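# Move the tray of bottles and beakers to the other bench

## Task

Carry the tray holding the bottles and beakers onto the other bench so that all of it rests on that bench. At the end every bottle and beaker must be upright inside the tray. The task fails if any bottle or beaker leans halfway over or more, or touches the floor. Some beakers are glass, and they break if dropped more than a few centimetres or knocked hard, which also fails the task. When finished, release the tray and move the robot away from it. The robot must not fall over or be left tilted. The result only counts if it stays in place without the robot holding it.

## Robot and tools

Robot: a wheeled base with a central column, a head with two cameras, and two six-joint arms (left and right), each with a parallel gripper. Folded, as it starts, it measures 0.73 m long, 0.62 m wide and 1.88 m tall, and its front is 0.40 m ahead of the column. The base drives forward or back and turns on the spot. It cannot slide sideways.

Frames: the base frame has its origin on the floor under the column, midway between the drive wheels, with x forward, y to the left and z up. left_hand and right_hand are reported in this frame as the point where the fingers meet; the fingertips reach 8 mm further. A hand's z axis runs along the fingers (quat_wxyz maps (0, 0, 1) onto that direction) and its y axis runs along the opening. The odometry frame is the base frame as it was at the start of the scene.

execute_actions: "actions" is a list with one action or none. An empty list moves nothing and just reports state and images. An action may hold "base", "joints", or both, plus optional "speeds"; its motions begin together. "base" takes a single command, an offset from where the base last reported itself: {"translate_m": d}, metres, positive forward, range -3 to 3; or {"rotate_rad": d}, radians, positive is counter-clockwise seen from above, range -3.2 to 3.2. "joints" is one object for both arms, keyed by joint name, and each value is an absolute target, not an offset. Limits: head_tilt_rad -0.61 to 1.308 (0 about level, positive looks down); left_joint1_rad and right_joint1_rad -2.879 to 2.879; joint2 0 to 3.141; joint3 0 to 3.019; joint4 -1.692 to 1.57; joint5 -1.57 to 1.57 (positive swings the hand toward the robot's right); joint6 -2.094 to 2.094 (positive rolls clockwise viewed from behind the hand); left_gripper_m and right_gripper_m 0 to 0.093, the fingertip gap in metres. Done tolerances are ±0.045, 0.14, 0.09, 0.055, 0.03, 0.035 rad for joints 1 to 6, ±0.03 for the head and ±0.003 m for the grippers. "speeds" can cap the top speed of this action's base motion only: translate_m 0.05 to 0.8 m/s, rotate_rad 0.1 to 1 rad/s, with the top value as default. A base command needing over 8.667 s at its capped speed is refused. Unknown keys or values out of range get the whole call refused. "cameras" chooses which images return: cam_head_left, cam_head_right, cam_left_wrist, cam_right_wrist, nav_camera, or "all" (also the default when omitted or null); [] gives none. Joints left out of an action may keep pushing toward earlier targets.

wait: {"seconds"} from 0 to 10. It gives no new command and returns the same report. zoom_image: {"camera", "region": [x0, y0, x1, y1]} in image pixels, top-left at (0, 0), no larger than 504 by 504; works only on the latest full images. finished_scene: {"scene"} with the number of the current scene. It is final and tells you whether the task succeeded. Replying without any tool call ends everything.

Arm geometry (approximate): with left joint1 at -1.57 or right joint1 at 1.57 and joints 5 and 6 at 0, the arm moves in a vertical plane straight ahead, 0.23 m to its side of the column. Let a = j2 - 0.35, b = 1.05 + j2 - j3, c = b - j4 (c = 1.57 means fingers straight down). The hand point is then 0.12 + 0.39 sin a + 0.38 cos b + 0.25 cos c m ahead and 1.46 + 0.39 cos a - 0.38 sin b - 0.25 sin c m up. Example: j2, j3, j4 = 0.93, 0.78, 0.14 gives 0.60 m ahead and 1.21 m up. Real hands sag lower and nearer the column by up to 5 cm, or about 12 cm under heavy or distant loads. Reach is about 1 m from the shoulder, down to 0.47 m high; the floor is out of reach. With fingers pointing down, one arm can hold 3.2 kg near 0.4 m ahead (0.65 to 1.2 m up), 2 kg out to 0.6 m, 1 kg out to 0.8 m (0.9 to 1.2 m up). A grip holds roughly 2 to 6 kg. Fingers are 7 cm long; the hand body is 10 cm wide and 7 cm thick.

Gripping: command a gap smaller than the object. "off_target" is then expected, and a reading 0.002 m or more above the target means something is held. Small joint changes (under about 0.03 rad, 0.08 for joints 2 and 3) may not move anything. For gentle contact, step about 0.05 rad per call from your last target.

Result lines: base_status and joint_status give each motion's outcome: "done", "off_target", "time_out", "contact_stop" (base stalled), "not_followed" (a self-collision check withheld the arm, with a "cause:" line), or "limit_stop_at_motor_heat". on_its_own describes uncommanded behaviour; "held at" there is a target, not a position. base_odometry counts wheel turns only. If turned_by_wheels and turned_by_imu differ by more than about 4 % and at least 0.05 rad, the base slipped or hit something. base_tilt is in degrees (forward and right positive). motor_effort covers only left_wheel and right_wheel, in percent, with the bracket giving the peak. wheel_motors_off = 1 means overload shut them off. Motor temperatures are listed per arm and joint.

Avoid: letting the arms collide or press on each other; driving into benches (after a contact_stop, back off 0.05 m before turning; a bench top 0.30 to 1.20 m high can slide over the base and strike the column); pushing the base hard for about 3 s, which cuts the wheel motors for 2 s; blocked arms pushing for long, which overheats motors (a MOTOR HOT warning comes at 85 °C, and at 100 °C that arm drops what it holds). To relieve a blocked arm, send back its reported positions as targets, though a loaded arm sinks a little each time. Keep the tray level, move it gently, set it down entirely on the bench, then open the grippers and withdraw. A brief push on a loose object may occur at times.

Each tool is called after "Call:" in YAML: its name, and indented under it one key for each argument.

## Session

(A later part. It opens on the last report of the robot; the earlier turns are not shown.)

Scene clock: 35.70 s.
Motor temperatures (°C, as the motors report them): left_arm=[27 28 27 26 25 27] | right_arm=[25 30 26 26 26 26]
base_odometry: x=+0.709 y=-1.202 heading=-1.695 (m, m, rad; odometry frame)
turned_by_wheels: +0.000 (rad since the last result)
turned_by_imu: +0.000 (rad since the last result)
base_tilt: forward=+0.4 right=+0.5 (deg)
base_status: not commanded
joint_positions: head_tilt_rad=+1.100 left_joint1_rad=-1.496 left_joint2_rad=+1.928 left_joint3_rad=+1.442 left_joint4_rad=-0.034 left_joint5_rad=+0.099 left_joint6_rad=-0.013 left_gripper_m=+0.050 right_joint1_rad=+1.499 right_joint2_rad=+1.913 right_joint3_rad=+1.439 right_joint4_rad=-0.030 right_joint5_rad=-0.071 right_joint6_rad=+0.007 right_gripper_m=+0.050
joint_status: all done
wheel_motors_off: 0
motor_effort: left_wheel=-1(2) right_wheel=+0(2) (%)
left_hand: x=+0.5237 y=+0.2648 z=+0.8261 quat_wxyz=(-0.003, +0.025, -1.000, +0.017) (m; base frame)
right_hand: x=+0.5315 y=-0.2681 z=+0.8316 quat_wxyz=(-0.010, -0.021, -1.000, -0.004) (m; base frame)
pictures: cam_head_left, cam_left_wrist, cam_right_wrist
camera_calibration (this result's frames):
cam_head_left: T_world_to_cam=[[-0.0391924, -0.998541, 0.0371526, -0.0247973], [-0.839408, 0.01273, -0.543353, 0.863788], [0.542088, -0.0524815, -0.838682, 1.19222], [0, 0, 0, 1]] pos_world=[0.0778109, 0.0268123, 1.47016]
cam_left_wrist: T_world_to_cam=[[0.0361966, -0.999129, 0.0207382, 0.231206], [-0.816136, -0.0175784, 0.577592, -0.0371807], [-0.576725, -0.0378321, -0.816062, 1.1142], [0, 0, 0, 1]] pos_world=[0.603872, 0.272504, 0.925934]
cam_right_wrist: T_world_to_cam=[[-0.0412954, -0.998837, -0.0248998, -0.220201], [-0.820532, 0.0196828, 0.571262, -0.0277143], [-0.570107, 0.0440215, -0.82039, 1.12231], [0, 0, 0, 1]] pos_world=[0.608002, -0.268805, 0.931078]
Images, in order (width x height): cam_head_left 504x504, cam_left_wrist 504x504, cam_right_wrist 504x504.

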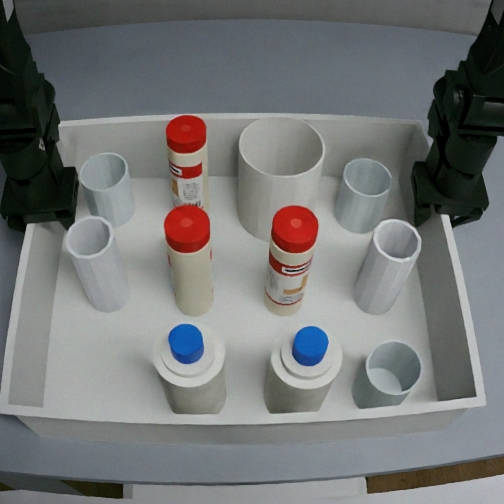

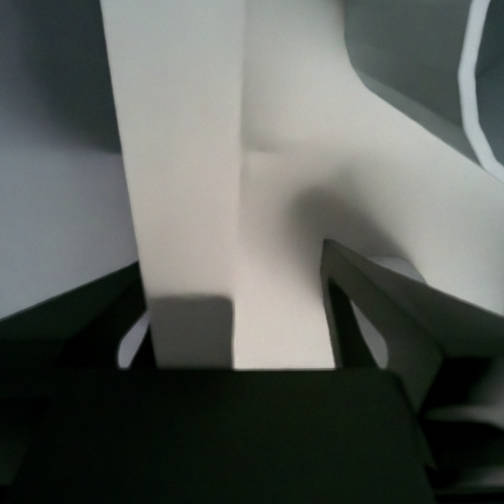

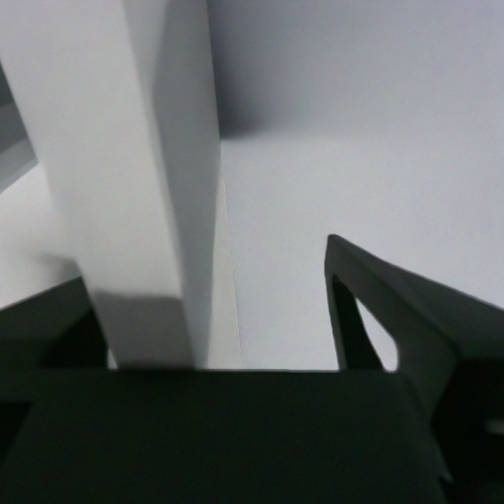

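Call:
execute_actions:
  actions:
    - {"joints":{"left_gripper_m":0,"right_gripper_m":0,"left_joint1_rad":-1.47,"right_joint1_rad":1.525}}
  cameras: ["cam_head_left","cam_left_wrist","cam_right_wrist"]

Scene clock: 37.17 s.
Motor temperatures (°C, as the motors report them): left_arm=[27 29 27 26 25 27] | right_arm=[25 30 26 26 26 26]
base_odometry: x=+0.709 y=-1.202 heading=-1.695 (m, m, rad; odometry frame)
turned_by_wheels: +0.000 (rad since the last result)
turned_by_imu: +0.000 (rad since the last result)
base_tilt: forward=+0.5 right=+0.5 (deg)
base_status: not commanded
joint_positions: head_tilt_rad=+1.100 left_joint1_rad=-1.478 left_joint2_rad=+1.929 left_joint3_rad=+1.442 left_joint4_rad=-0.031 left_joint5_rad=+0.125 left_joint6_rad=+0.008 left_gripper_m=+0.006 right_joint1_rad=+1.513 right_joint2_rad=+1.913 right_joint3_rad=+1.437 right_joint4_rad=-0.030 right_joint5_rad=-0.096 right_joint6_rad=-0.043 right_gripper_m=+0.005
joint_status: left_gripper_m off_target (ended at +0.006, target +0.000); right_gripper_m off_target (ended at +0.005, target +0.000); the others done
wheel_motors_off: 0
motor_effort: left_wheel=-1(1) right_wheel=+0(1) (%)
left_hand: x=+0.5231 y=+0.2748 z=+0.8263 quat_wxyz=(-0.004, +0.019, -1.000, +0.022) (m; base frame)
right_hand: x=+0.5305 y=-0.2530 z=+0.8313 quat_wxyz=(-0.010, +0.008, -1.000, -0.023) (m; base frame)
pictures: cam_head_left, cam_left_wrist, cam_right_wrist
camera_calibration (this result's frames):
cam_head_left: T_world_to_cam=[[-0.0391924, -0.998541, 0.0371526, -0.0247973], [-0.839408, 0.01273, -0.543353, 0.863788], [0.542088, -0.0524815, -0.838682, 1.19222], [0, 0, 0, 1]] pos_world=[0.0778109, 0.0268123, 1.47016]
cam_left_wrist: T_world_to_cam=[[0.0242272, -0.999258, 0.0299496, 0.239898], [-0.818214, -0.00260668, 0.574908, -0.0383871], [-0.574404, -0.0384336, -0.817669, 1.11462], [0, 0, 0, 1]] pos_world=[0.603022, 0.282459, 0.926276]
cam_right_wrist: T_world_to_cam=[[0.015598, -0.99802, -0.0609365, -0.205169], [-0.81964, -0.0476673, 0.570892, -0.0458689], [-0.572666, 0.0410412, -0.818761, 1.11999], [0, 0, 0, 1]] pos_world=[0.606983, -0.252914, 0.930685]
Images, in order (width x height): cam_head_left 504x504, cam_left_wrist 504x504, cam_right_wrist 504x504.

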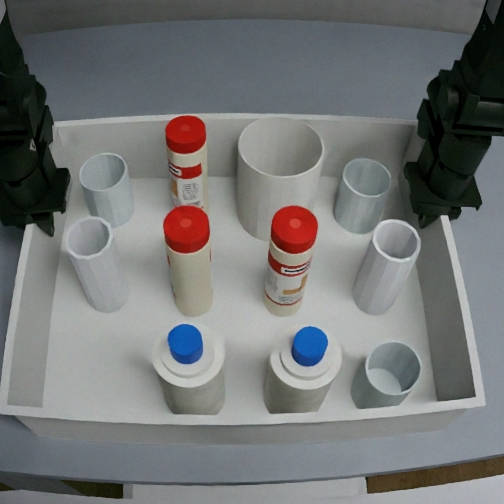

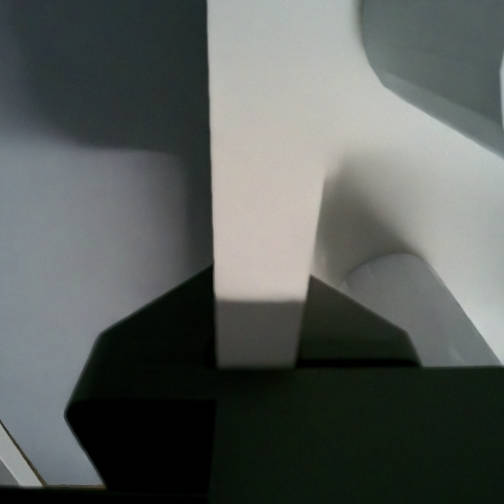

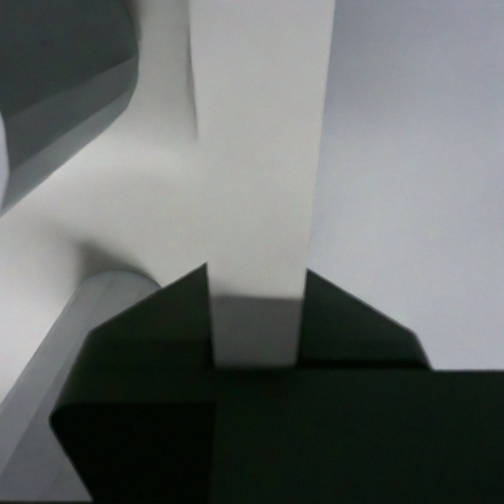

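Call:
execute_actions:
  actions:
    - {"joints":{"left_joint2_rad":1.79,"left_joint3_rad":1.33,"left_joint4_rad":-0.06,"right_joint2_rad":1.78,"right_joint3_rad":1.31,"right_joint4_rad":-0.05}}
  cameras: []

Call:
execute_actions:
  actions:
    - {"joints":{"left_joint2_rad":1.66,"left_joint3_rad":1.22,"left_joint4_rad":-0.11,"right_joint2_rad":1.65,"right_joint3_rad":1.20,"right_joint4_rad":-0.11}}
  cameras: ["cam_head_left"]

Scene clock: 38.70 s.
Motor temperatures (°C, as the motors report them): left_arm=[27 29 27 26 25 27] | right_arm=[25 31 26 26 26 26]
base_odometry: x=+0.709 y=-1.202 heading=-1.695 (m, m, rad; odometry frame)
turned_by_wheels: +0.000 (rad since the last result)
turned_by_imu: +0.000 (rad since the last result)
base_tilt: forward=+0.4 right=+0.4 (deg)
base_status: not commanded
joint_positions: head_tilt_rad=+1.100 left_joint1_rad=-1.471 left_joint2_rad=+1.862 left_joint3_rad=+1.343 left_joint4_rad=-0.020 left_joint5_rad=+0.124 left_joint6_rad=+0.042 left_gripper_m=+0.005 right_joint1_rad=+1.513 right_joint2_rad=+1.857 right_joint3_rad=+1.331 right_joint4_rad=-0.022 right_joint5_rad=-0.103 right_joint6_rad=-0.029 right_gripper_m=+0.005
joint_status: all done
wheel_motors_off: 0
motor_effort: left_wheel=+1(4) right_wheel=+1(1) (%)
left_hand: x=+0.5053 y=+0.2768 z=+0.8520 quat_wxyz=(+0.005, +0.005, -1.000, +0.019) (m; base frame)
right_hand: x=+0.5007 y=-0.2504 z=+0.8525 quat_wxyz=(+0.011, -0.001, -1.000, -0.027) (m; base frame)
pictures: none
No camera images: the call's "cameras" was empty. Leave "cameras" out to get every camera's image.

Scene clock: 39.77 s.
Motor temperatures (°C, as the motors report them): left_arm=[27 29 27 26 25 27] | right_arm=[25 31 26 26 26 26]
base_odometry: x=+0.709 y=-1.202 heading=-1.695 (m, m, rad; odometry frame)
turned_by_wheels: +0.000 (rad since the last result)
turned_by_imu: +0.000 (rad since the last result)
base_tilt: forward=+0.4 right=+0.5 (deg)
base_status: not commanded
joint_positions: head_tilt_rad=+1.100 left_joint1_rad=-1.464 left_joint2_rad=+1.716 left_joint3_rad=+1.240 left_joint4_rad=-0.060 left_joint5_rad=+0.129 left_joint6_rad=+0.045 left_gripper_m=+0.005 right_joint1_rad=+1.509 right_joint2_rad=+1.709 right_joint3_rad=+1.222 right_joint4_rad=-0.061 right_joint5_rad=-0.104 right_joint6_rad=-0.029 right_gripper_m=+0.005
joint_status: all done
wheel_motors_off: 0
motor_effort: left_wheel=+0(1) right_wheel=+1(2) (%)
left_hand: x=+0.5152 y=+0.2766 z=+0.9085 quat_wxyz=(+0.004, +0.005, -1.000, +0.018) (m; base frame)
right_hand: x=+0.5085 y=-0.2502 z=+0.9094 quat_wxyz=(+0.011, -0.002, -1.000, -0.026) (m; base frame)
pictures: cam_head_left
camera_calibration (this result's frames):
cam_head_left: T_world_to_cam=[[-0.0391924, -0.998541, 0.0371526, -0.0247973], [-0.839408, 0.01273, -0.543353, 0.863788], [0.542088, -0.0524815, -0.838682, 1.19222], [0, 0, 0, 1]] pos_world=[0.0778109, 0.0268123, 1.47016]
Images, in order (width x height): cam_head_left 504x504.

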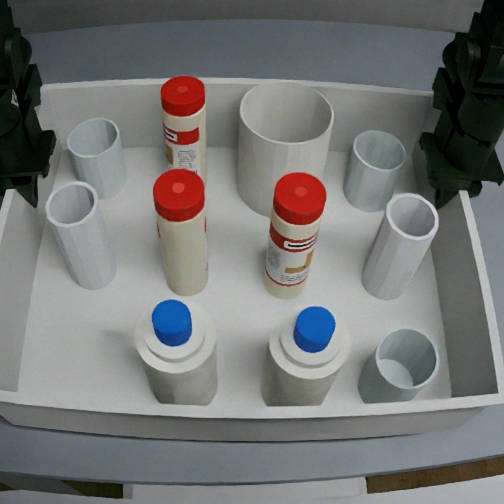

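Call:
execute_actions:
  actions:
    - {"base":{"translate_m":-1.0},"speeds":{"translate_m":0.35},"joints":{"head_tilt_rad":0.8}}
  cameras: []

Call:
execute_actions:
  actions:
    - {"base":{"rotate_rad":-2.5},"speeds":{"rotate_rad":0.45}}
  cameras: ["cam_head_left","nav_camera"]

Scene clock: 44.33 s.
Motor temperatures (°C, as the motors report them): left_arm=[27 30 27 26 26 27] | right_arm=[25 32 26 26 27 26]
base_odometry: x=+0.833 y=-0.210 heading=-1.695 (m, m, rad; odometry frame)
turned_by_wheels: +0.000 (rad since the last result)
turned_by_imu: +0.000 (rad since the last result)
base_tilt: forward=+0.5 right=+0.4 (deg)
base_status: done
joint_positions: head_tilt_rad=+0.815 left_joint1_rad=-1.463 left_joint2_rad=+1.715 left_joint3_rad=+1.233 left_joint4_rad=-0.062 left_joint5_rad=+0.129 left_joint6_rad=+0.046 left_gripper_m=+0.005 right_joint1_rad=+1.509 right_joint2_rad=+1.709 right_joint3_rad=+1.217 right_joint4_rad=-0.061 right_joint5_rad=-0.105 right_joint6_rad=-0.030 right_gripper_m=+0.005
joint_status: all done
wheel_motors_off: 0
motor_effort: left_wheel=+0(47) right_wheel=+0(34) (%)
left_hand: x=+0.5108 y=+0.2767 z=+0.9085 quat_wxyz=(+0.008, +0.005, -1.000, +0.018) (m; base frame)
right_hand: x=+0.5054 y=-0.2500 z=+0.9094 quat_wxyz=(+0.013, -0.002, -1.000, -0.026) (m; base frame)
pictures: none
No camera images: the call's "cameras" was empty. Leave "cameras" out to get every camera's image.

Scene clock: 50.93 s.
Motor temperatures (°C, as the motors report them): left_arm=[27 31 27 26 27 27] | right_arm=[25 33 26 26 27 26]
base_odometry: x=+0.833 y=-0.210 heading=+2.089 (m, m, rad; odometry frame)
turned_by_wheels: -2.499 (rad since the last result)
turned_by_imu: -2.483 (rad since the last result)
base_tilt: forward=+0.4 right=+0.4 (deg)
base_status: done
joint_positions: head_tilt_rad=+0.815 left_joint1_rad=-1.467 left_joint2_rad=+1.715 left_joint3_rad=+1.233 left_joint4_rad=-0.062 left_joint5_rad=+0.129 left_joint6_rad=+0.045 left_gripper_m=+0.005 right_joint1_rad=+1.505 right_joint2_rad=+1.709 right_joint3_rad=+1.218 right_joint4_rad=-0.061 right_joint5_rad=-0.107 right_joint6_rad=-0.031 right_gripper_m=+0.005
joint_status: not commanded
wheel_motors_off: 0
motor_effort: left_wheel=+6(57) right_wheel=-5(36) (%)
left_hand: x=+0.5109 y=+0.2743 z=+0.9084 quat_wxyz=(+0.008, +0.004, -1.000, +0.020) (m; base frame)
right_hand: x=+0.5060 y=-0.2523 z=+0.9095 quat_wxyz=(+0.012, -0.002, -1.000, -0.025) (m; base frame)
pictures: cam_head_left, nav_camera
camera_calibration (this result's frames):
cam_head_left: T_world_to_cam=[[-0.0480525, -0.998541, 0.0246438, -0.0050908], [-0.652923, 0.01273, -0.757317, 1.18397], [0.755898, -0.0524815, -0.652582, 0.894937], [0, 0, 0, 1]] pos_world=[0.0963148, 0.0268123, 1.48078]
Images, in order (width x height): cam_head_left 504x504, nav_camera 504x504.

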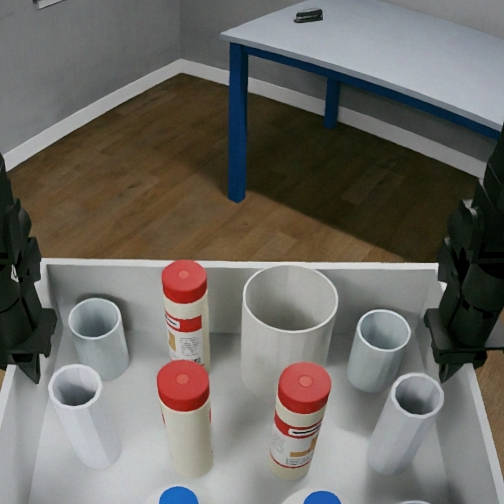

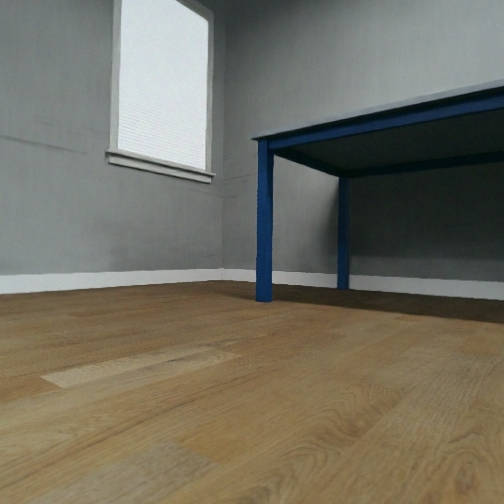

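Call:
execute_actions:
  actions:
    - {"base":{"translate_m":0.8},"speeds":{"translate_m":0.35}}
  cameras: []

Call:
execute_actions:
  actions:
    - {"base":{"rotate_rad":-0.68},"speeds":{"rotate_rad":0.4},"joints":{"head_tilt_rad":0.7}}
  cameras: ["cam_head_left","nav_camera"]

Scene clock: 55.03 s.
Motor temperatures (°C, as the motors report them): left_arm=[27 32 27 26 27 27] | right_arm=[25 33 26 27 28 26]
base_odometry: x=+0.437 y=+0.485 heading=+2.089 (m, m, rad; odometry frame)
turned_by_wheels: +0.000 (rad since the last result)
turned_by_imu: -0.003 (rad since the last result)
base_tilt: forward=+0.4 right=+0.5 (deg)
base_status: done
joint_positions: head_tilt_rad=+0.815 left_joint1_rad=-1.467 left_joint2_rad=+1.716 left_joint3_rad=+1.241 left_joint4_rad=-0.059 left_joint5_rad=+0.129 left_joint6_rad=+0.044 left_gripper_m=+0.005 right_joint1_rad=+1.506 right_joint2_rad=+1.709 right_joint3_rad=+1.224 right_joint4_rad=-0.061 right_joint5_rad=-0.107 right_joint6_rad=-0.029 right_gripper_m=+0.005
joint_status: not commanded
wheel_motors_off: 0
motor_effort: left_wheel=-1(67) right_wheel=+2(48) (%)
left_hand: x=+0.5166 y=+0.2746 z=+0.9083 quat_wxyz=(+0.003, +0.004, -1.000, +0.020) (m; base frame)
right_hand: x=+0.5099 y=-0.2519 z=+0.9095 quat_wxyz=(+0.009, -0.002, -1.000, -0.025) (m; base frame)
pictures: none
No camera images: the call's "cameras" was empty. Leave "cameras" out to get every camera's image.

Scene clock: 57.70 s.
Motor temperatures (°C, as the motors report them): left_arm=[27 32 27 26 28 27] | right_arm=[25 33 26 27 28 26]
base_odometry: x=+0.437 y=+0.485 heading=+1.409 (m, m, rad; odometry frame)
turned_by_wheels: -0.679 (rad since the last result)
turned_by_imu: -0.672 (rad since the last result)
base_tilt: forward=+0.5 right=+0.4 (deg)
base_status: done
joint_positions: head_tilt_rad=+0.717 left_joint1_rad=-1.466 left_joint2_rad=+1.716 left_joint3_rad=+1.241 left_joint4_rad=-0.059 left_joint5_rad=+0.129 left_joint6_rad=+0.046 left_gripper_m=+0.005 right_joint1_rad=+1.506 right_joint2_rad=+1.709 right_joint3_rad=+1.224 right_joint4_rad=-0.061 right_joint5_rad=-0.107 right_joint6_rad=-0.029 right_gripper_m=+0.005
joint_status: all done
wheel_motors_off: 0
motor_effort: left_wheel=+5(51) right_wheel=-5(47) (%)
left_hand: x=+0.5166 y=+0.2748 z=+0.9084 quat_wxyz=(+0.003, +0.004, -1.000, +0.020) (m; base frame)
right_hand: x=+0.5099 y=-0.2519 z=+0.9095 quat_wxyz=(+0.009, -0.002, -1.000, -0.025) (m; base frame)
pictures: cam_head_left, nav_camera
camera_calibration (this result's frames):
cam_head_left: T_world_to_cam=[[-0.0502442, -0.998541, 0.0197958, 0.00248468], [-0.575234, 0.01273, -0.81789, 1.27337], [0.816444, -0.0524815, -0.575035, 0.772486], [0, 0, 0, 1]] pos_world=[0.101917, 0.0268123, 1.48563]
Images, in order (width x height): cam_head_left 504x504, nav_camera 504x504.

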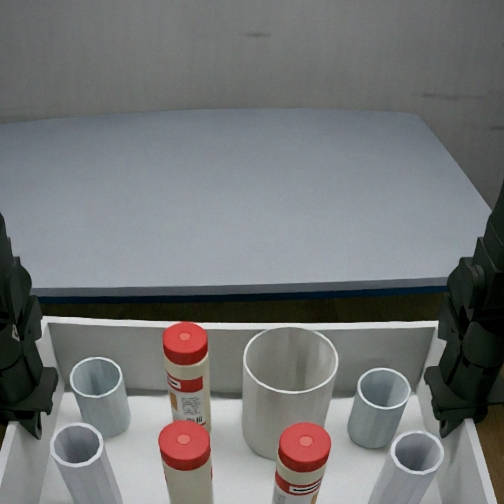

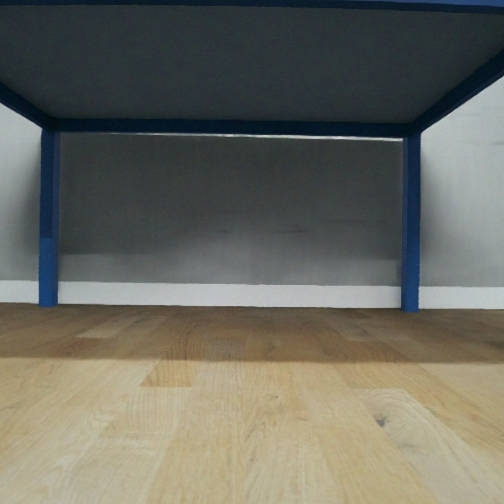

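Call:
execute_actions:
  actions:
    - {"base":{"translate_m":0.65},"speeds":{"translate_m":0.3},"joints":{"head_tilt_rad":1.0}}
  cameras: ["cam_head_left","cam_left_wrist","cam_right_wrist"]

Scene clock: 61.40 s.
Motor temperatures (°C, as the motors report them): left_arm=[27 33 27 26 28 27] | right_arm=[25 34 26 27 28 26]
base_odometry: x=+0.542 y=+1.127 heading=+1.409 (m, m, rad; odometry frame)
turned_by_wheels: +0.000 (rad since the last result)
turned_by_imu: -0.002 (rad since the last result)
base_tilt: forward=+0.5 right=+0.3 (deg)
base_status: done
joint_positions: head_tilt_rad=+1.000 left_joint1_rad=-1.466 left_joint2_rad=+1.716 left_joint3_rad=+1.243 left_joint4_rad=-0.059 left_joint5_rad=+0.130 left_joint6_rad=+0.044 left_gripper_m=+0.005 right_joint1_rad=+1.506 right_joint2_rad=+1.709 right_joint3_rad=+1.225 right_joint4_rad=-0.061 right_joint5_rad=-0.106 right_joint6_rad=-0.029 right_gripper_m=+0.005
joint_status: all done
wheel_motors_off: 0
motor_effort: left_wheel=+0(67) right_wheel=+1(47) (%)
left_hand: x=+0.5173 y=+0.2750 z=+0.9084 quat_wxyz=(+0.002, +0.004, -1.000, +0.020) (m; base frame)
right_hand: x=+0.5106 y=-0.2518 z=+0.9095 quat_wxyz=(+0.009, -0.002, -1.000, -0.025) (m; base frame)
pictures: cam_head_left, cam_left_wrist, cam_right_wrist
camera_calibration (this result's frames):
cam_head_left: T_world_to_cam=[[-0.0426952, -0.998541, 0.0330677, -0.0183315], [-0.781166, 0.01273, -0.624193, 0.98537], [0.622861, -0.0524815, -0.78057, 1.09869], [0, 0, 0, 1]] pos_world=[0.0846236, 0.0268123, 1.47327]
cam_left_wrist: T_world_to_cam=[[-0.00470153, -0.999664, 0.0254719, 0.256932], [-0.810842, 0.0187186, 0.584965, -0.109197], [-0.585246, -0.0179034, -0.810658, 1.17203], [0, 0, 0, 1]] pos_world=[0.59859, 0.279873, 1.00745]
cam_right_wrist: T_world_to_cam=[[-0.00570297, -0.997785, -0.0662805, -0.183065], [-0.798364, -0.0353689, 0.601136, -0.142099], [-0.602148, 0.0563442, -0.796394, 1.17119], [0, 0, 0, 1]] pos_world=[0.590742, -0.253676, 1.00602]
Images, in order (width x height): cam_head_left 504x504, cam_left_wrist 504x504, cam_right_wrist 504x504.

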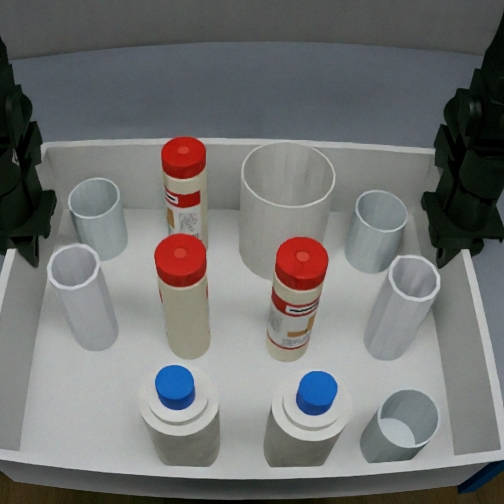

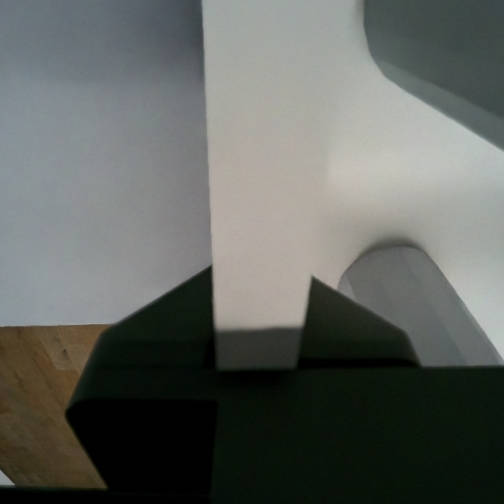

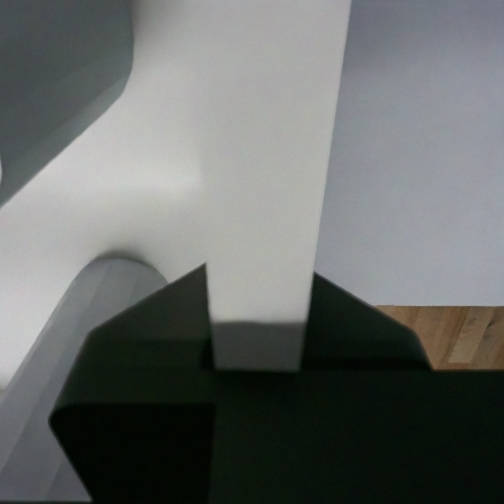

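Call:
execute_actions:
  actions:
    - {"base":{"translate_m":0.16},"speeds":{"translate_m":0.12},"joints":{"head_tilt_rad":1.3}}
  cameras: ["cam_head_left","cam_left_wrist","cam_right_wrist"]

Call:
execute_actions:
  actions:
    - {"joints":{"left_joint2_rad":1.76,"left_joint3_rad":1.30,"left_joint4_rad":-0.09,"right_joint2_rad":1.75,"right_joint3_rad":1.285,"right_joint4_rad":-0.09}}
  cameras: []

Scene clock: 64.07 s.
Motor temperatures (°C, as the motors report them): left_arm=[27 33 27 26 28 27] | right_arm=[25 34 26 27 29 26]
base_odometry: x=+0.568 y=+1.285 heading=+1.409 (m, m, rad; odometry frame)
turned_by_wheels: +0.000 (rad since the last result)
turned_by_imu: -0.001 (rad since the last result)
base_tilt: forward=+0.4 right=+0.4 (deg)
base_status: done
joint_positions: head_tilt_rad=+1.297 left_joint1_rad=-1.466 left_joint2_rad=+1.716 left_joint3_rad=+1.243 left_joint4_rad=-0.059 left_joint5_rad=+0.130 left_joint6_rad=+0.045 left_gripper_m=+0.005 right_joint1_rad=+1.507 right_joint2_rad=+1.709 right_joint3_rad=+1.225 right_joint4_rad=-0.061 right_joint5_rad=-0.106 right_joint6_rad=-0.030 right_gripper_m=+0.005
joint_status: all done
wheel_motors_off: 0
motor_effort: left_wheel=+0(41) right_wheel=+0(36) (%)
left_hand: x=+0.5172 y=+0.2753 z=+0.9084 quat_wxyz=(+0.002, +0.004, -1.000, +0.019) (m; base frame)
right_hand: x=+0.5106 y=-0.2516 z=+0.9095 quat_wxyz=(+0.009, -0.002, -1.000, -0.025) (m; base frame)
pictures: cam_head_left, cam_left_wrist, cam_right_wrist
camera_calibration (this result's frames):
cam_head_left: T_world_to_cam=[[-0.0311632, -0.998541, 0.0441046, -0.0359048], [-0.929516, 0.01273, -0.368563, 0.599116], [0.367463, -0.0524815, -0.928556, 1.33936], [0, 0, 0, 1]] pos_world=[0.0636038, 0.0268123, 1.46606]
cam_left_wrist: T_world_to_cam=[[-0.00484811, -0.999672, 0.0251649, 0.257547], [-0.810626, 0.0186643, 0.585267, -0.109666], [-0.585544, -0.0175619, -0.81045, 1.17186], [0, 0, 0, 1]] pos_world=[0.598525, 0.28009, 1.00743]
cam_right_wrist: T_world_to_cam=[[-0.00512475, -0.997791, -0.0662365, -0.183206], [-0.798347, -0.0358047, 0.601132, -0.142197], [-0.602176, 0.0559604, -0.7964, 1.1711], [0, 0, 0, 1]] pos_world=[0.590745, -0.253428, 1.00601]
Images, in order (width x height): cam_head_left 504x504, cam_left_wrist 504x504, cam_right_wrist 504x504.

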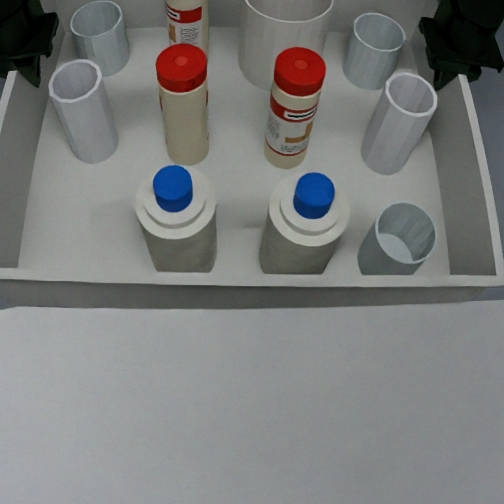

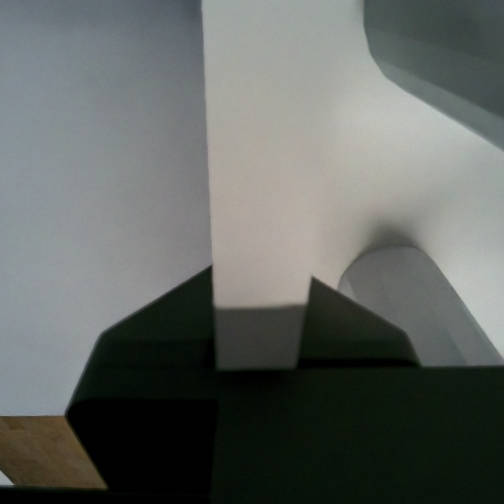

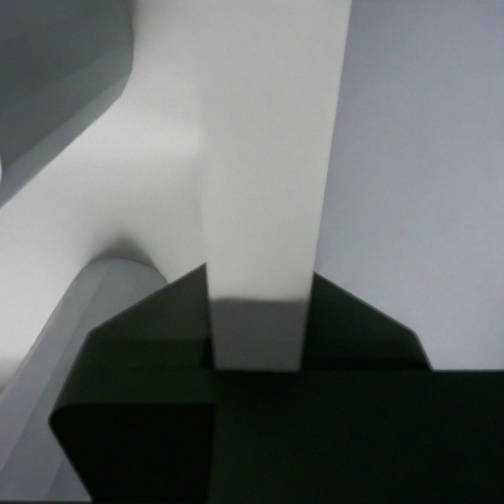

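Scene clock: 64.93 s.
Motor temperatures (°C, as the motors report them): left_arm=[27 33 27 26 28 27] | right_arm=[25 34 26 27 29 26]
base_odometry: x=+0.568 y=+1.285 heading=+1.409 (m, m, rad; odometry frame)
turned_by_wheels: +0.000 (rad since the last result)
turned_by_imu: +0.000 (rad since the last result)
base_tilt: forward=+0.4 right=+0.4 (deg)
base_status: not commanded
joint_positions: head_tilt_rad=+1.297 left_joint1_rad=-1.466 left_joint2_rad=+1.804 left_joint3_rad=+1.317 left_joint4_rad=-0.036 left_joint5_rad=+0.130 left_joint6_rad=+0.043 left_gripper_m=+0.005 right_joint1_rad=+1.514 right_joint2_rad=+1.796 right_joint3_rad=+1.305 right_joint4_rad=-0.052 right_joint5_rad=-0.102 right_joint6_rad=-0.028 right_gripper_m=+0.005
joint_status: all done
wheel_motors_off: 0
motor_effort: left_wheel=-1(2) right_wheel=+0(2) (%)
left_hand: x=+0.5189 y=+0.2782 z=+0.8747 quat_wxyz=(-0.002, +0.005, -1.000, +0.019) (m; base frame)
right_hand: x=+0.5139 y=-0.2490 z=+0.8763 quat_wxyz=(+0.008, -0.001, -1.000, -0.027) (m; base frame)
pictures: none
No camera images: the call's "cameras" was empty. Leave "cameras" out to get every camera's image.

Call:
execute_actions:
  actions:
    - {"joints":{"left_joint2_rad":1.81,"left_joint3_rad":1.345,"left_joint4_rad":-0.07,"right_joint2_rad":1.80,"right_joint3_rad":1.335,"right_joint4_rad":-0.06}}
  cameras: []

Call:
execute_actions:
  actions:
    - {"joints":{"left_joint2_rad":1.85,"left_joint3_rad":1.385,"left_joint4_rad":-0.06,"right_joint2_rad":1.84,"right_joint3_rad":1.375,"right_joint4_rad":-0.05}}
  cameras: []

Call:
execute_actions:
  actions:
    - {"joints":{"left_joint2_rad":1.89,"left_joint3_rad":1.42,"right_joint2_rad":1.88,"right_joint3_rad":1.41}}
  cameras: []

Call:
execute_actions:
  actions:
    - {"joints":{"left_joint2_rad":1.94,"left_joint3_rad":1.455,"right_joint2_rad":1.93,"right_joint3_rad":1.445}}
  cameras: ["cam_head_left"]

Scene clock: 66.20 s.
Motor temperatures (°C, as the motors report them): left_arm=[27 33 27 26 28 27] | right_arm=[25 34 26 27 29 26]
base_odometry: x=+0.568 y=+1.285 heading=+1.409 (m, m, rad; odometry frame)
turned_by_wheels: +0.000 (rad since the last result)
turned_by_imu: +0.000 (rad since the last result)
base_tilt: forward=+0.4 right=+0.4 (deg)
base_status: not commanded
joint_positions: head_tilt_rad=+1.297 left_joint1_rad=-1.467 left_joint2_rad=+1.850 left_joint3_rad=+1.364 left_joint4_rad=-0.019 left_joint5_rad=+0.129 left_joint6_rad=+0.042 left_gripper_m=+0.005 right_joint1_rad=+1.517 right_joint2_rad=+1.844 right_joint3_rad=+1.355 right_joint4_rad=-0.034 right_joint5_rad=-0.102 right_joint6_rad=-0.026 right_gripper_m=+0.005
joint_status: all done
wheel_motors_off: 0
motor_effort: left_wheel=-1(1) right_wheel=+0(1) (%)
left_hand: x=+0.5257 y=+0.2796 z=+0.8572 quat_wxyz=(-0.011, +0.004, -1.000, +0.019) (m; base frame)
right_hand: x=+0.5206 y=-0.2478 z=+0.8577 quat_wxyz=(-0.001, -0.001, -1.000, -0.028) (m; base frame)
pictures: none
No camera images: the call's "cameras" was empty. Leave "cameras" out to get every camera's image.

Scene clock: 66.90 s.
Motor temperatures (°C, as the motors report them): left_arm=[27 33 27 26 28 27] | right_arm=[25 34 26 27 29 26]
base_odometry: x=+0.568 y=+1.285 heading=+1.409 (m, m, rad; odometry frame)
turned_by_wheels: +0.000 (rad since the last result)
turned_by_imu: +0.000 (rad since the last result)
base_tilt: forward=+0.4 right=+0.4 (deg)
base_status: not commanded
joint_positions: head_tilt_rad=+1.297 left_joint1_rad=-1.468 left_joint2_rad=+1.889 left_joint3_rad=+1.401 left_joint4_rad=-0.018 left_joint5_rad=+0.131 left_joint6_rad=+0.041 left_gripper_m=+0.005 right_joint1_rad=+1.519 right_joint2_rad=+1.876 right_joint3_rad=+1.387 right_joint4_rad=-0.032 right_joint5_rad=-0.098 right_joint6_rad=-0.026 right_gripper_m=+0.005
joint_status: all done
wheel_motors_off: 0
motor_effort: left_wheel=+0(3) right_wheel=+1(2) (%)
left_hand: x=+0.5260 y=+0.2800 z=+0.8425 quat_wxyz=(-0.011, +0.004, -1.000, +0.021) (m; base frame)
right_hand: x=+0.5221 y=-0.2477 z=+0.8453 quat_wxyz=(-0.002, +0.000, -1.000, -0.026) (m; base frame)
pictures: none
No camera images: the call's "cameras" was empty. Leave "cameras" out to get every camera's image.

Scene clock: 67.53 s.
Motor temperatures (°C, as the motors report them): left_arm=[27 33 27 26 28 27] | right_arm=[25 34 26 27 29 26]
base_odometry: x=+0.568 y=+1.285 heading=+1.409 (m, m, rad; odometry frame)
turned_by_wheels: +0.000 (rad since the last result)
turned_by_imu: +0.000 (rad since the last result)
base_tilt: forward=+0.4 right=+0.3 (deg)
base_status: not commanded
joint_positions: head_tilt_rad=+1.297 left_joint1_rad=-1.468 left_joint2_rad=+1.914 left_joint3_rad=+1.429 left_joint4_rad=-0.035 left_joint5_rad=+0.135 left_joint6_rad=+0.040 left_gripper_m=+0.005 right_joint1_rad=+1.521 right_joint2_rad=+1.892 right_joint3_rad=+1.407 right_joint4_rad=-0.042 right_joint5_rad=-0.092 right_joint6_rad=-0.028 right_gripper_m=+0.005
joint_status: all done
wheel_motors_off: 0
motor_effort: left_wheel=-1(1) right_wheel=+0(1) (%)
left_hand: x=+0.5231 y=+0.2801 z=+0.8327 quat_wxyz=(-0.004, +0.005, -1.000, +0.023) (m; base frame)
right_hand: x=+0.5221 y=-0.2475 z=+0.8391 quat_wxyz=(+0.001, +0.001, -1.000, -0.024) (m; base frame)
pictures: none
No camera images: the call's "cameras" was empty. Leave "cameras" out to get every camera's image.

Scene clock: 68.17 s.
Motor temperatures (°C, as the motors report them): left_arm=[27 33 27 26 28 27] | right_arm=[25 34 26 27 28 26]
base_odometry: x=+0.568 y=+1.285 heading=+1.409 (m, m, rad; odometry frame)
turned_by_wheels: +0.000 (rad since the last result)
turned_by_imu: +0.000 (rad since the last result)
base_tilt: forward=+0.5 right=+0.5 (deg)
base_status: not commanded
joint_positions: head_tilt_rad=+1.297 left_joint1_rad=-1.468 left_joint2_rad=+1.933 left_joint3_rad=+1.454 left_joint4_rad=-0.052 left_joint5_rad=+0.136 left_joint6_rad=+0.040 left_gripper_m=+0.005 right_joint1_rad=+1.521 right_joint2_rad=+1.910 right_joint3_rad=+1.431 right_joint4_rad=-0.051 right_joint5_rad=-0.092 right_joint6_rad=-0.028 right_gripper_m=+0.005
joint_status: all done
wheel_motors_off: 0
motor_effort: left_wheel=+0(4) right_wheel=+0(2) (%)
left_hand: x=+0.5228 y=+0.2806 z=+0.8256 quat_wxyz=(+0.001, +0.006, -1.000, +0.023) (m; base frame)
right_hand: x=+0.5235 y=-0.2476 z=+0.8321 quat_wxyz=(+0.003, +0.001, -1.000, -0.025) (m; base frame)
pictures: cam_head_left
camera_calibration (this result's frames):
cam_head_left: T_world_to_cam=[[-0.0311632, -0.998541, 0.0441046, -0.0359048], [-0.929516, 0.01273, -0.368563, 0.599116], [0.367463, -0.0524815, -0.928556, 1.33936], [0, 0, 0, 1]] pos_world=[0.0636038, 0.0268123, 1.46606]
Images, in order (width x height): cam_head_left 504x504.

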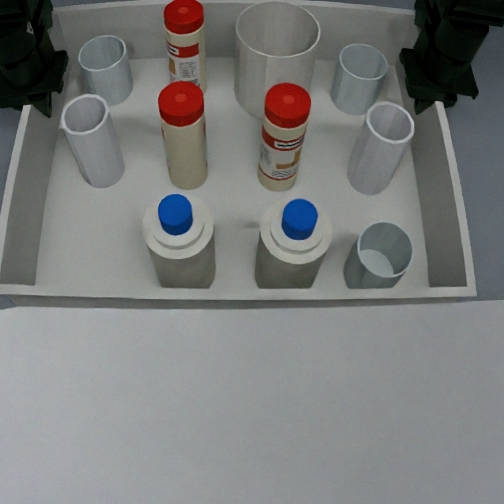

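Landed. Release and withdraw as before.

Call:
execute_actions:
  actions:
    - {"joints":{"left_gripper_m":0.04,"right_gripper_m":0.04}}
  cameras: []

Call:
execute_actions:
  actions:
    - {"joints":{"left_joint2_rad":1.79,"left_joint3_rad":1.35,"left_joint4_rad":-0.08,"right_joint2_rad":1.79,"right_joint3_rad":1.35,"right_joint4_rad":-0.08}}
  cameras: ["cam_head_left"]

Call:
execute_actions:
  actions:
    - {"joints":{"left_joint2_rad":1.45,"left_joint3_rad":1.1,"left_joint4_rad":-0.17,"right_joint2_rad":1.45,"right_joint3_rad":1.1,"right_joint4_rad":-0.17}}
  cameras: ["cam_head_left"]

Scene clock: 69.40 s.
Motor temperatures (°C, as the motors report them): left_arm=[27 33 27 26 28 27] | right_arm=[25 34 26 26 28 26]
base_odometry: x=+0.568 y=+1.285 heading=+1.409 (m, m, rad; odometry frame)
turned_by_wheels: +0.000 (rad since the last result)
turned_by_imu: +0.000 (rad since the last result)
base_tilt: forward=+0.4 right=+0.4 (deg)
base_status: not commanded
joint_positions: head_tilt_rad=+1.297 left_joint1_rad=-1.468 left_joint2_rad=+1.933 left_joint3_rad=+1.454 left_joint4_rad=-0.052 left_joint5_rad=+0.100 left_joint6_rad=+0.017 left_gripper_m=+0.040 right_joint1_rad=+1.522 right_joint2_rad=+1.912 right_joint3_rad=+1.437 right_joint4_rad=-0.051 right_joint5_rad=-0.073 right_joint6_rad=-0.009 right_gripper_m=+0.040
joint_status: all done
wheel_motors_off: 0
motor_effort: left_wheel=+0(1) right_wheel=+0(1) (%)
left_hand: x=+0.5223 y=+0.2867 z=+0.8254 quat_wxyz=(+0.003, +0.018, -1.000, +0.006) (m; base frame)
right_hand: x=+0.5266 y=-0.2504 z=+0.8313 quat_wxyz=(+0.000, -0.008, -1.000, -0.015) (m; base frame)
pictures: none
No camera images: the call's "cameras" was empty. Leave "cameras" out to get every camera's image.

Scene clock: 70.50 s.
Motor temperatures (°C, as the motors report them): left_arm=[27 33 27 26 28 27] | right_arm=[25 34 26 26 28 26]
base_odometry: x=+0.568 y=+1.285 heading=+1.409 (m, m, rad; odometry frame)
turned_by_wheels: +0.000 (rad since the last result)
turned_by_imu: +0.000 (rad since the last result)
base_tilt: forward=+0.4 right=+0.4 (deg)
base_status: not commanded
joint_positions: head_tilt_rad=+1.297 left_joint1_rad=-1.468 left_joint2_rad=+1.784 left_joint3_rad=+1.351 left_joint4_rad=-0.079 left_joint5_rad=+0.100 left_joint6_rad=+0.015 left_gripper_m=+0.040 right_joint1_rad=+1.522 right_joint2_rad=+1.792 right_joint3_rad=+1.352 right_joint4_rad=-0.070 right_joint5_rad=-0.073 right_joint6_rad=-0.009 right_gripper_m=+0.040
joint_status: all done
wheel_motors_off: 0
motor_effort: left_wheel=-1(1) right_wheel=+0(1) (%)
left_hand: x=+0.5419 y=+0.2825 z=+0.8837 quat_wxyz=(-0.007, +0.018, -1.000, +0.005) (m; base frame)
right_hand: x=+0.5404 y=-0.2488 z=+0.8783 quat_wxyz=(-0.007, -0.007, -1.000, -0.015) (m; base frame)
pictures: cam_head_left
camera_calibration (this result's frames):
cam_head_left: T_world_to_cam=[[-0.0311632, -0.998541, 0.0441046, -0.0359048], [-0.929516, 0.01273, -0.368562, 0.599116], [0.367463, -0.0524815, -0.928556, 1.33936], [0, 0, 0, 1]] pos_world=[0.0636038, 0.0268123, 1.46606]
Images, in order (width x height): cam_head_left 504x504.

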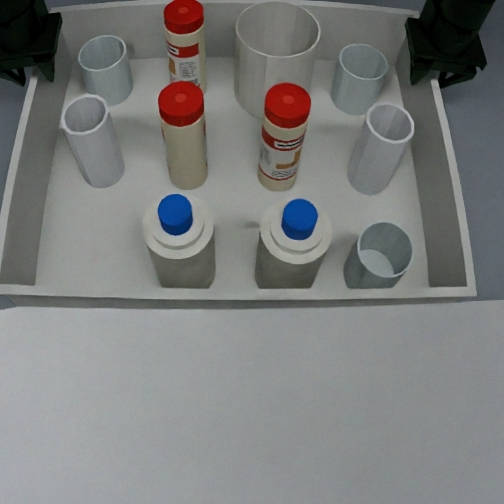

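Scene clock: 71.73 s.
Motor temperatures (°C, as the motors report them): left_arm=[27 33 27 26 28 27] | right_arm=[25 34 26 26 28 26]
base_odometry: x=+0.568 y=+1.285 heading=+1.409 (m, m, rad; odometry frame)
turned_by_wheels: +0.000 (rad since the last result)
turned_by_imu: +0.000 (rad since the last result)
base_tilt: forward=+0.5 right=+0.4 (deg)
base_status: not commanded
joint_positions: head_tilt_rad=+1.297 left_joint1_rad=-1.468 left_joint2_rad=+1.434 left_joint3_rad=+1.105 left_joint4_rad=-0.171 left_joint5_rad=+0.100 left_joint6_rad=+0.015 left_gripper_m=+0.040 right_joint1_rad=+1.522 right_joint2_rad=+1.430 right_joint3_rad=+1.100 right_joint4_rad=-0.162 right_joint5_rad=-0.073 right_joint6_rad=-0.009 right_gripper_m=+0.040
joint_status: all done
wheel_motors_off: 0
motor_effort: left_wheel=+0(1) right_wheel=+0(2) (%)
left_hand: x=+0.5436 y=+0.2707 z=+1.0165 quat_wxyz=(-0.013, +0.017, -1.000, +0.005) (m; base frame)
right_hand: x=+0.5447 y=-0.2430 z=+1.0162 quat_wxyz=(-0.016, -0.007, -1.000, -0.015) (m; base frame)
pictures: cam_head_left
camera_calibration (this result's frames):
cam_head_left: T_world_to_cam=[[-0.0311632, -0.998541, 0.0441046, -0.0359048], [-0.929516, 0.01273, -0.368563, 0.599116], [0.367463, -0.0524815, -0.928556, 1.33936], [0, 0, 0, 1]] pos_world=[0.0636038, 0.0268123, 1.46606]
Images, in order (width x height): cam_head_left 504x504.

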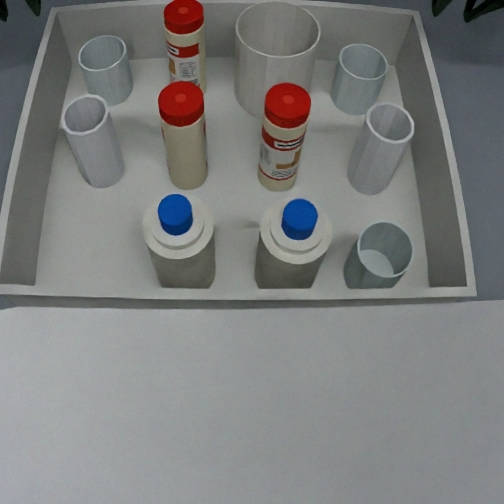

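Call:
execute_actions:
  actions:
    - {"base":{"translate_m":-0.8},"joints":{"head_tilt_rad":0.75}}
  cameras: ["cam_head_left"]

Scene clock: 74.73 s.
Motor temperatures (°C, as the motors report them): left_arm=[27 32 27 26 27 27] | right_arm=[25 33 26 26 28 26]
base_odometry: x=+0.439 y=+0.495 heading=+1.410 (m, m, rad; odometry frame)
turned_by_wheels: +0.001 (rad since the last result)
turned_by_imu: +0.001 (rad since the last result)
base_tilt: forward=+0.3 right=+0.5 (deg)
base_status: done
joint_positions: head_tilt_rad=+0.766 left_joint1_rad=-1.468 left_joint2_rad=+1.437 left_joint3_rad=+1.102 left_joint4_rad=-0.171 left_joint5_rad=+0.100 left_joint6_rad=+0.015 left_gripper_m=+0.040 right_joint1_rad=+1.522 right_joint2_rad=+1.434 right_joint3_rad=+1.093 right_joint4_rad=-0.162 right_joint5_rad=-0.072 right_joint6_rad=-0.008 right_gripper_m=+0.040
joint_status: all done
wheel_motors_off: 0
motor_effort: left_wheel=+2(41) right_wheel=-1(45) (%)
left_hand: x=+0.5404 y=+0.2707 z=+1.0150 quat_wxyz=(-0.010, +0.017, -1.000, +0.005) (m; base frame)
right_hand: x=+0.5392 y=-0.2431 z=+1.0141 quat_wxyz=(-0.011, -0.007, -1.000, -0.015) (m; base frame)
pictures: cam_head_left
camera_calibration (this result's frames):
cam_head_left: T_world_to_cam=[[-0.0492168, -0.998541, 0.0222276, -0.0013117], [-0.614518, 0.01273, -0.7888, 1.23053], [0.787366, -0.0524815, -0.614248, 0.834328], [0, 0, 0, 1]] pos_world=[0.0991977, 0.0268123, 1.48316]
Images, in order (width x height): cam_head_left 504x504.

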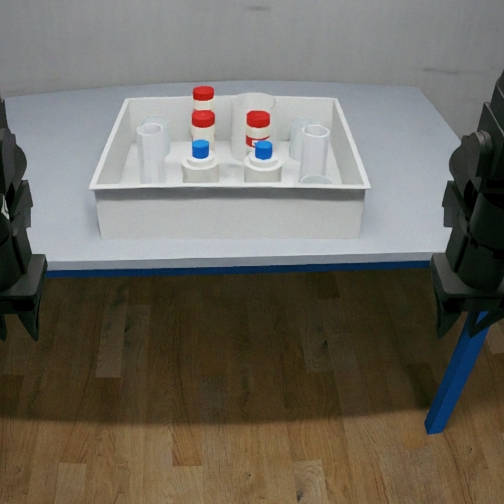

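Call:
finished_scene:
  scene: 2

The scene is finished: the task was done.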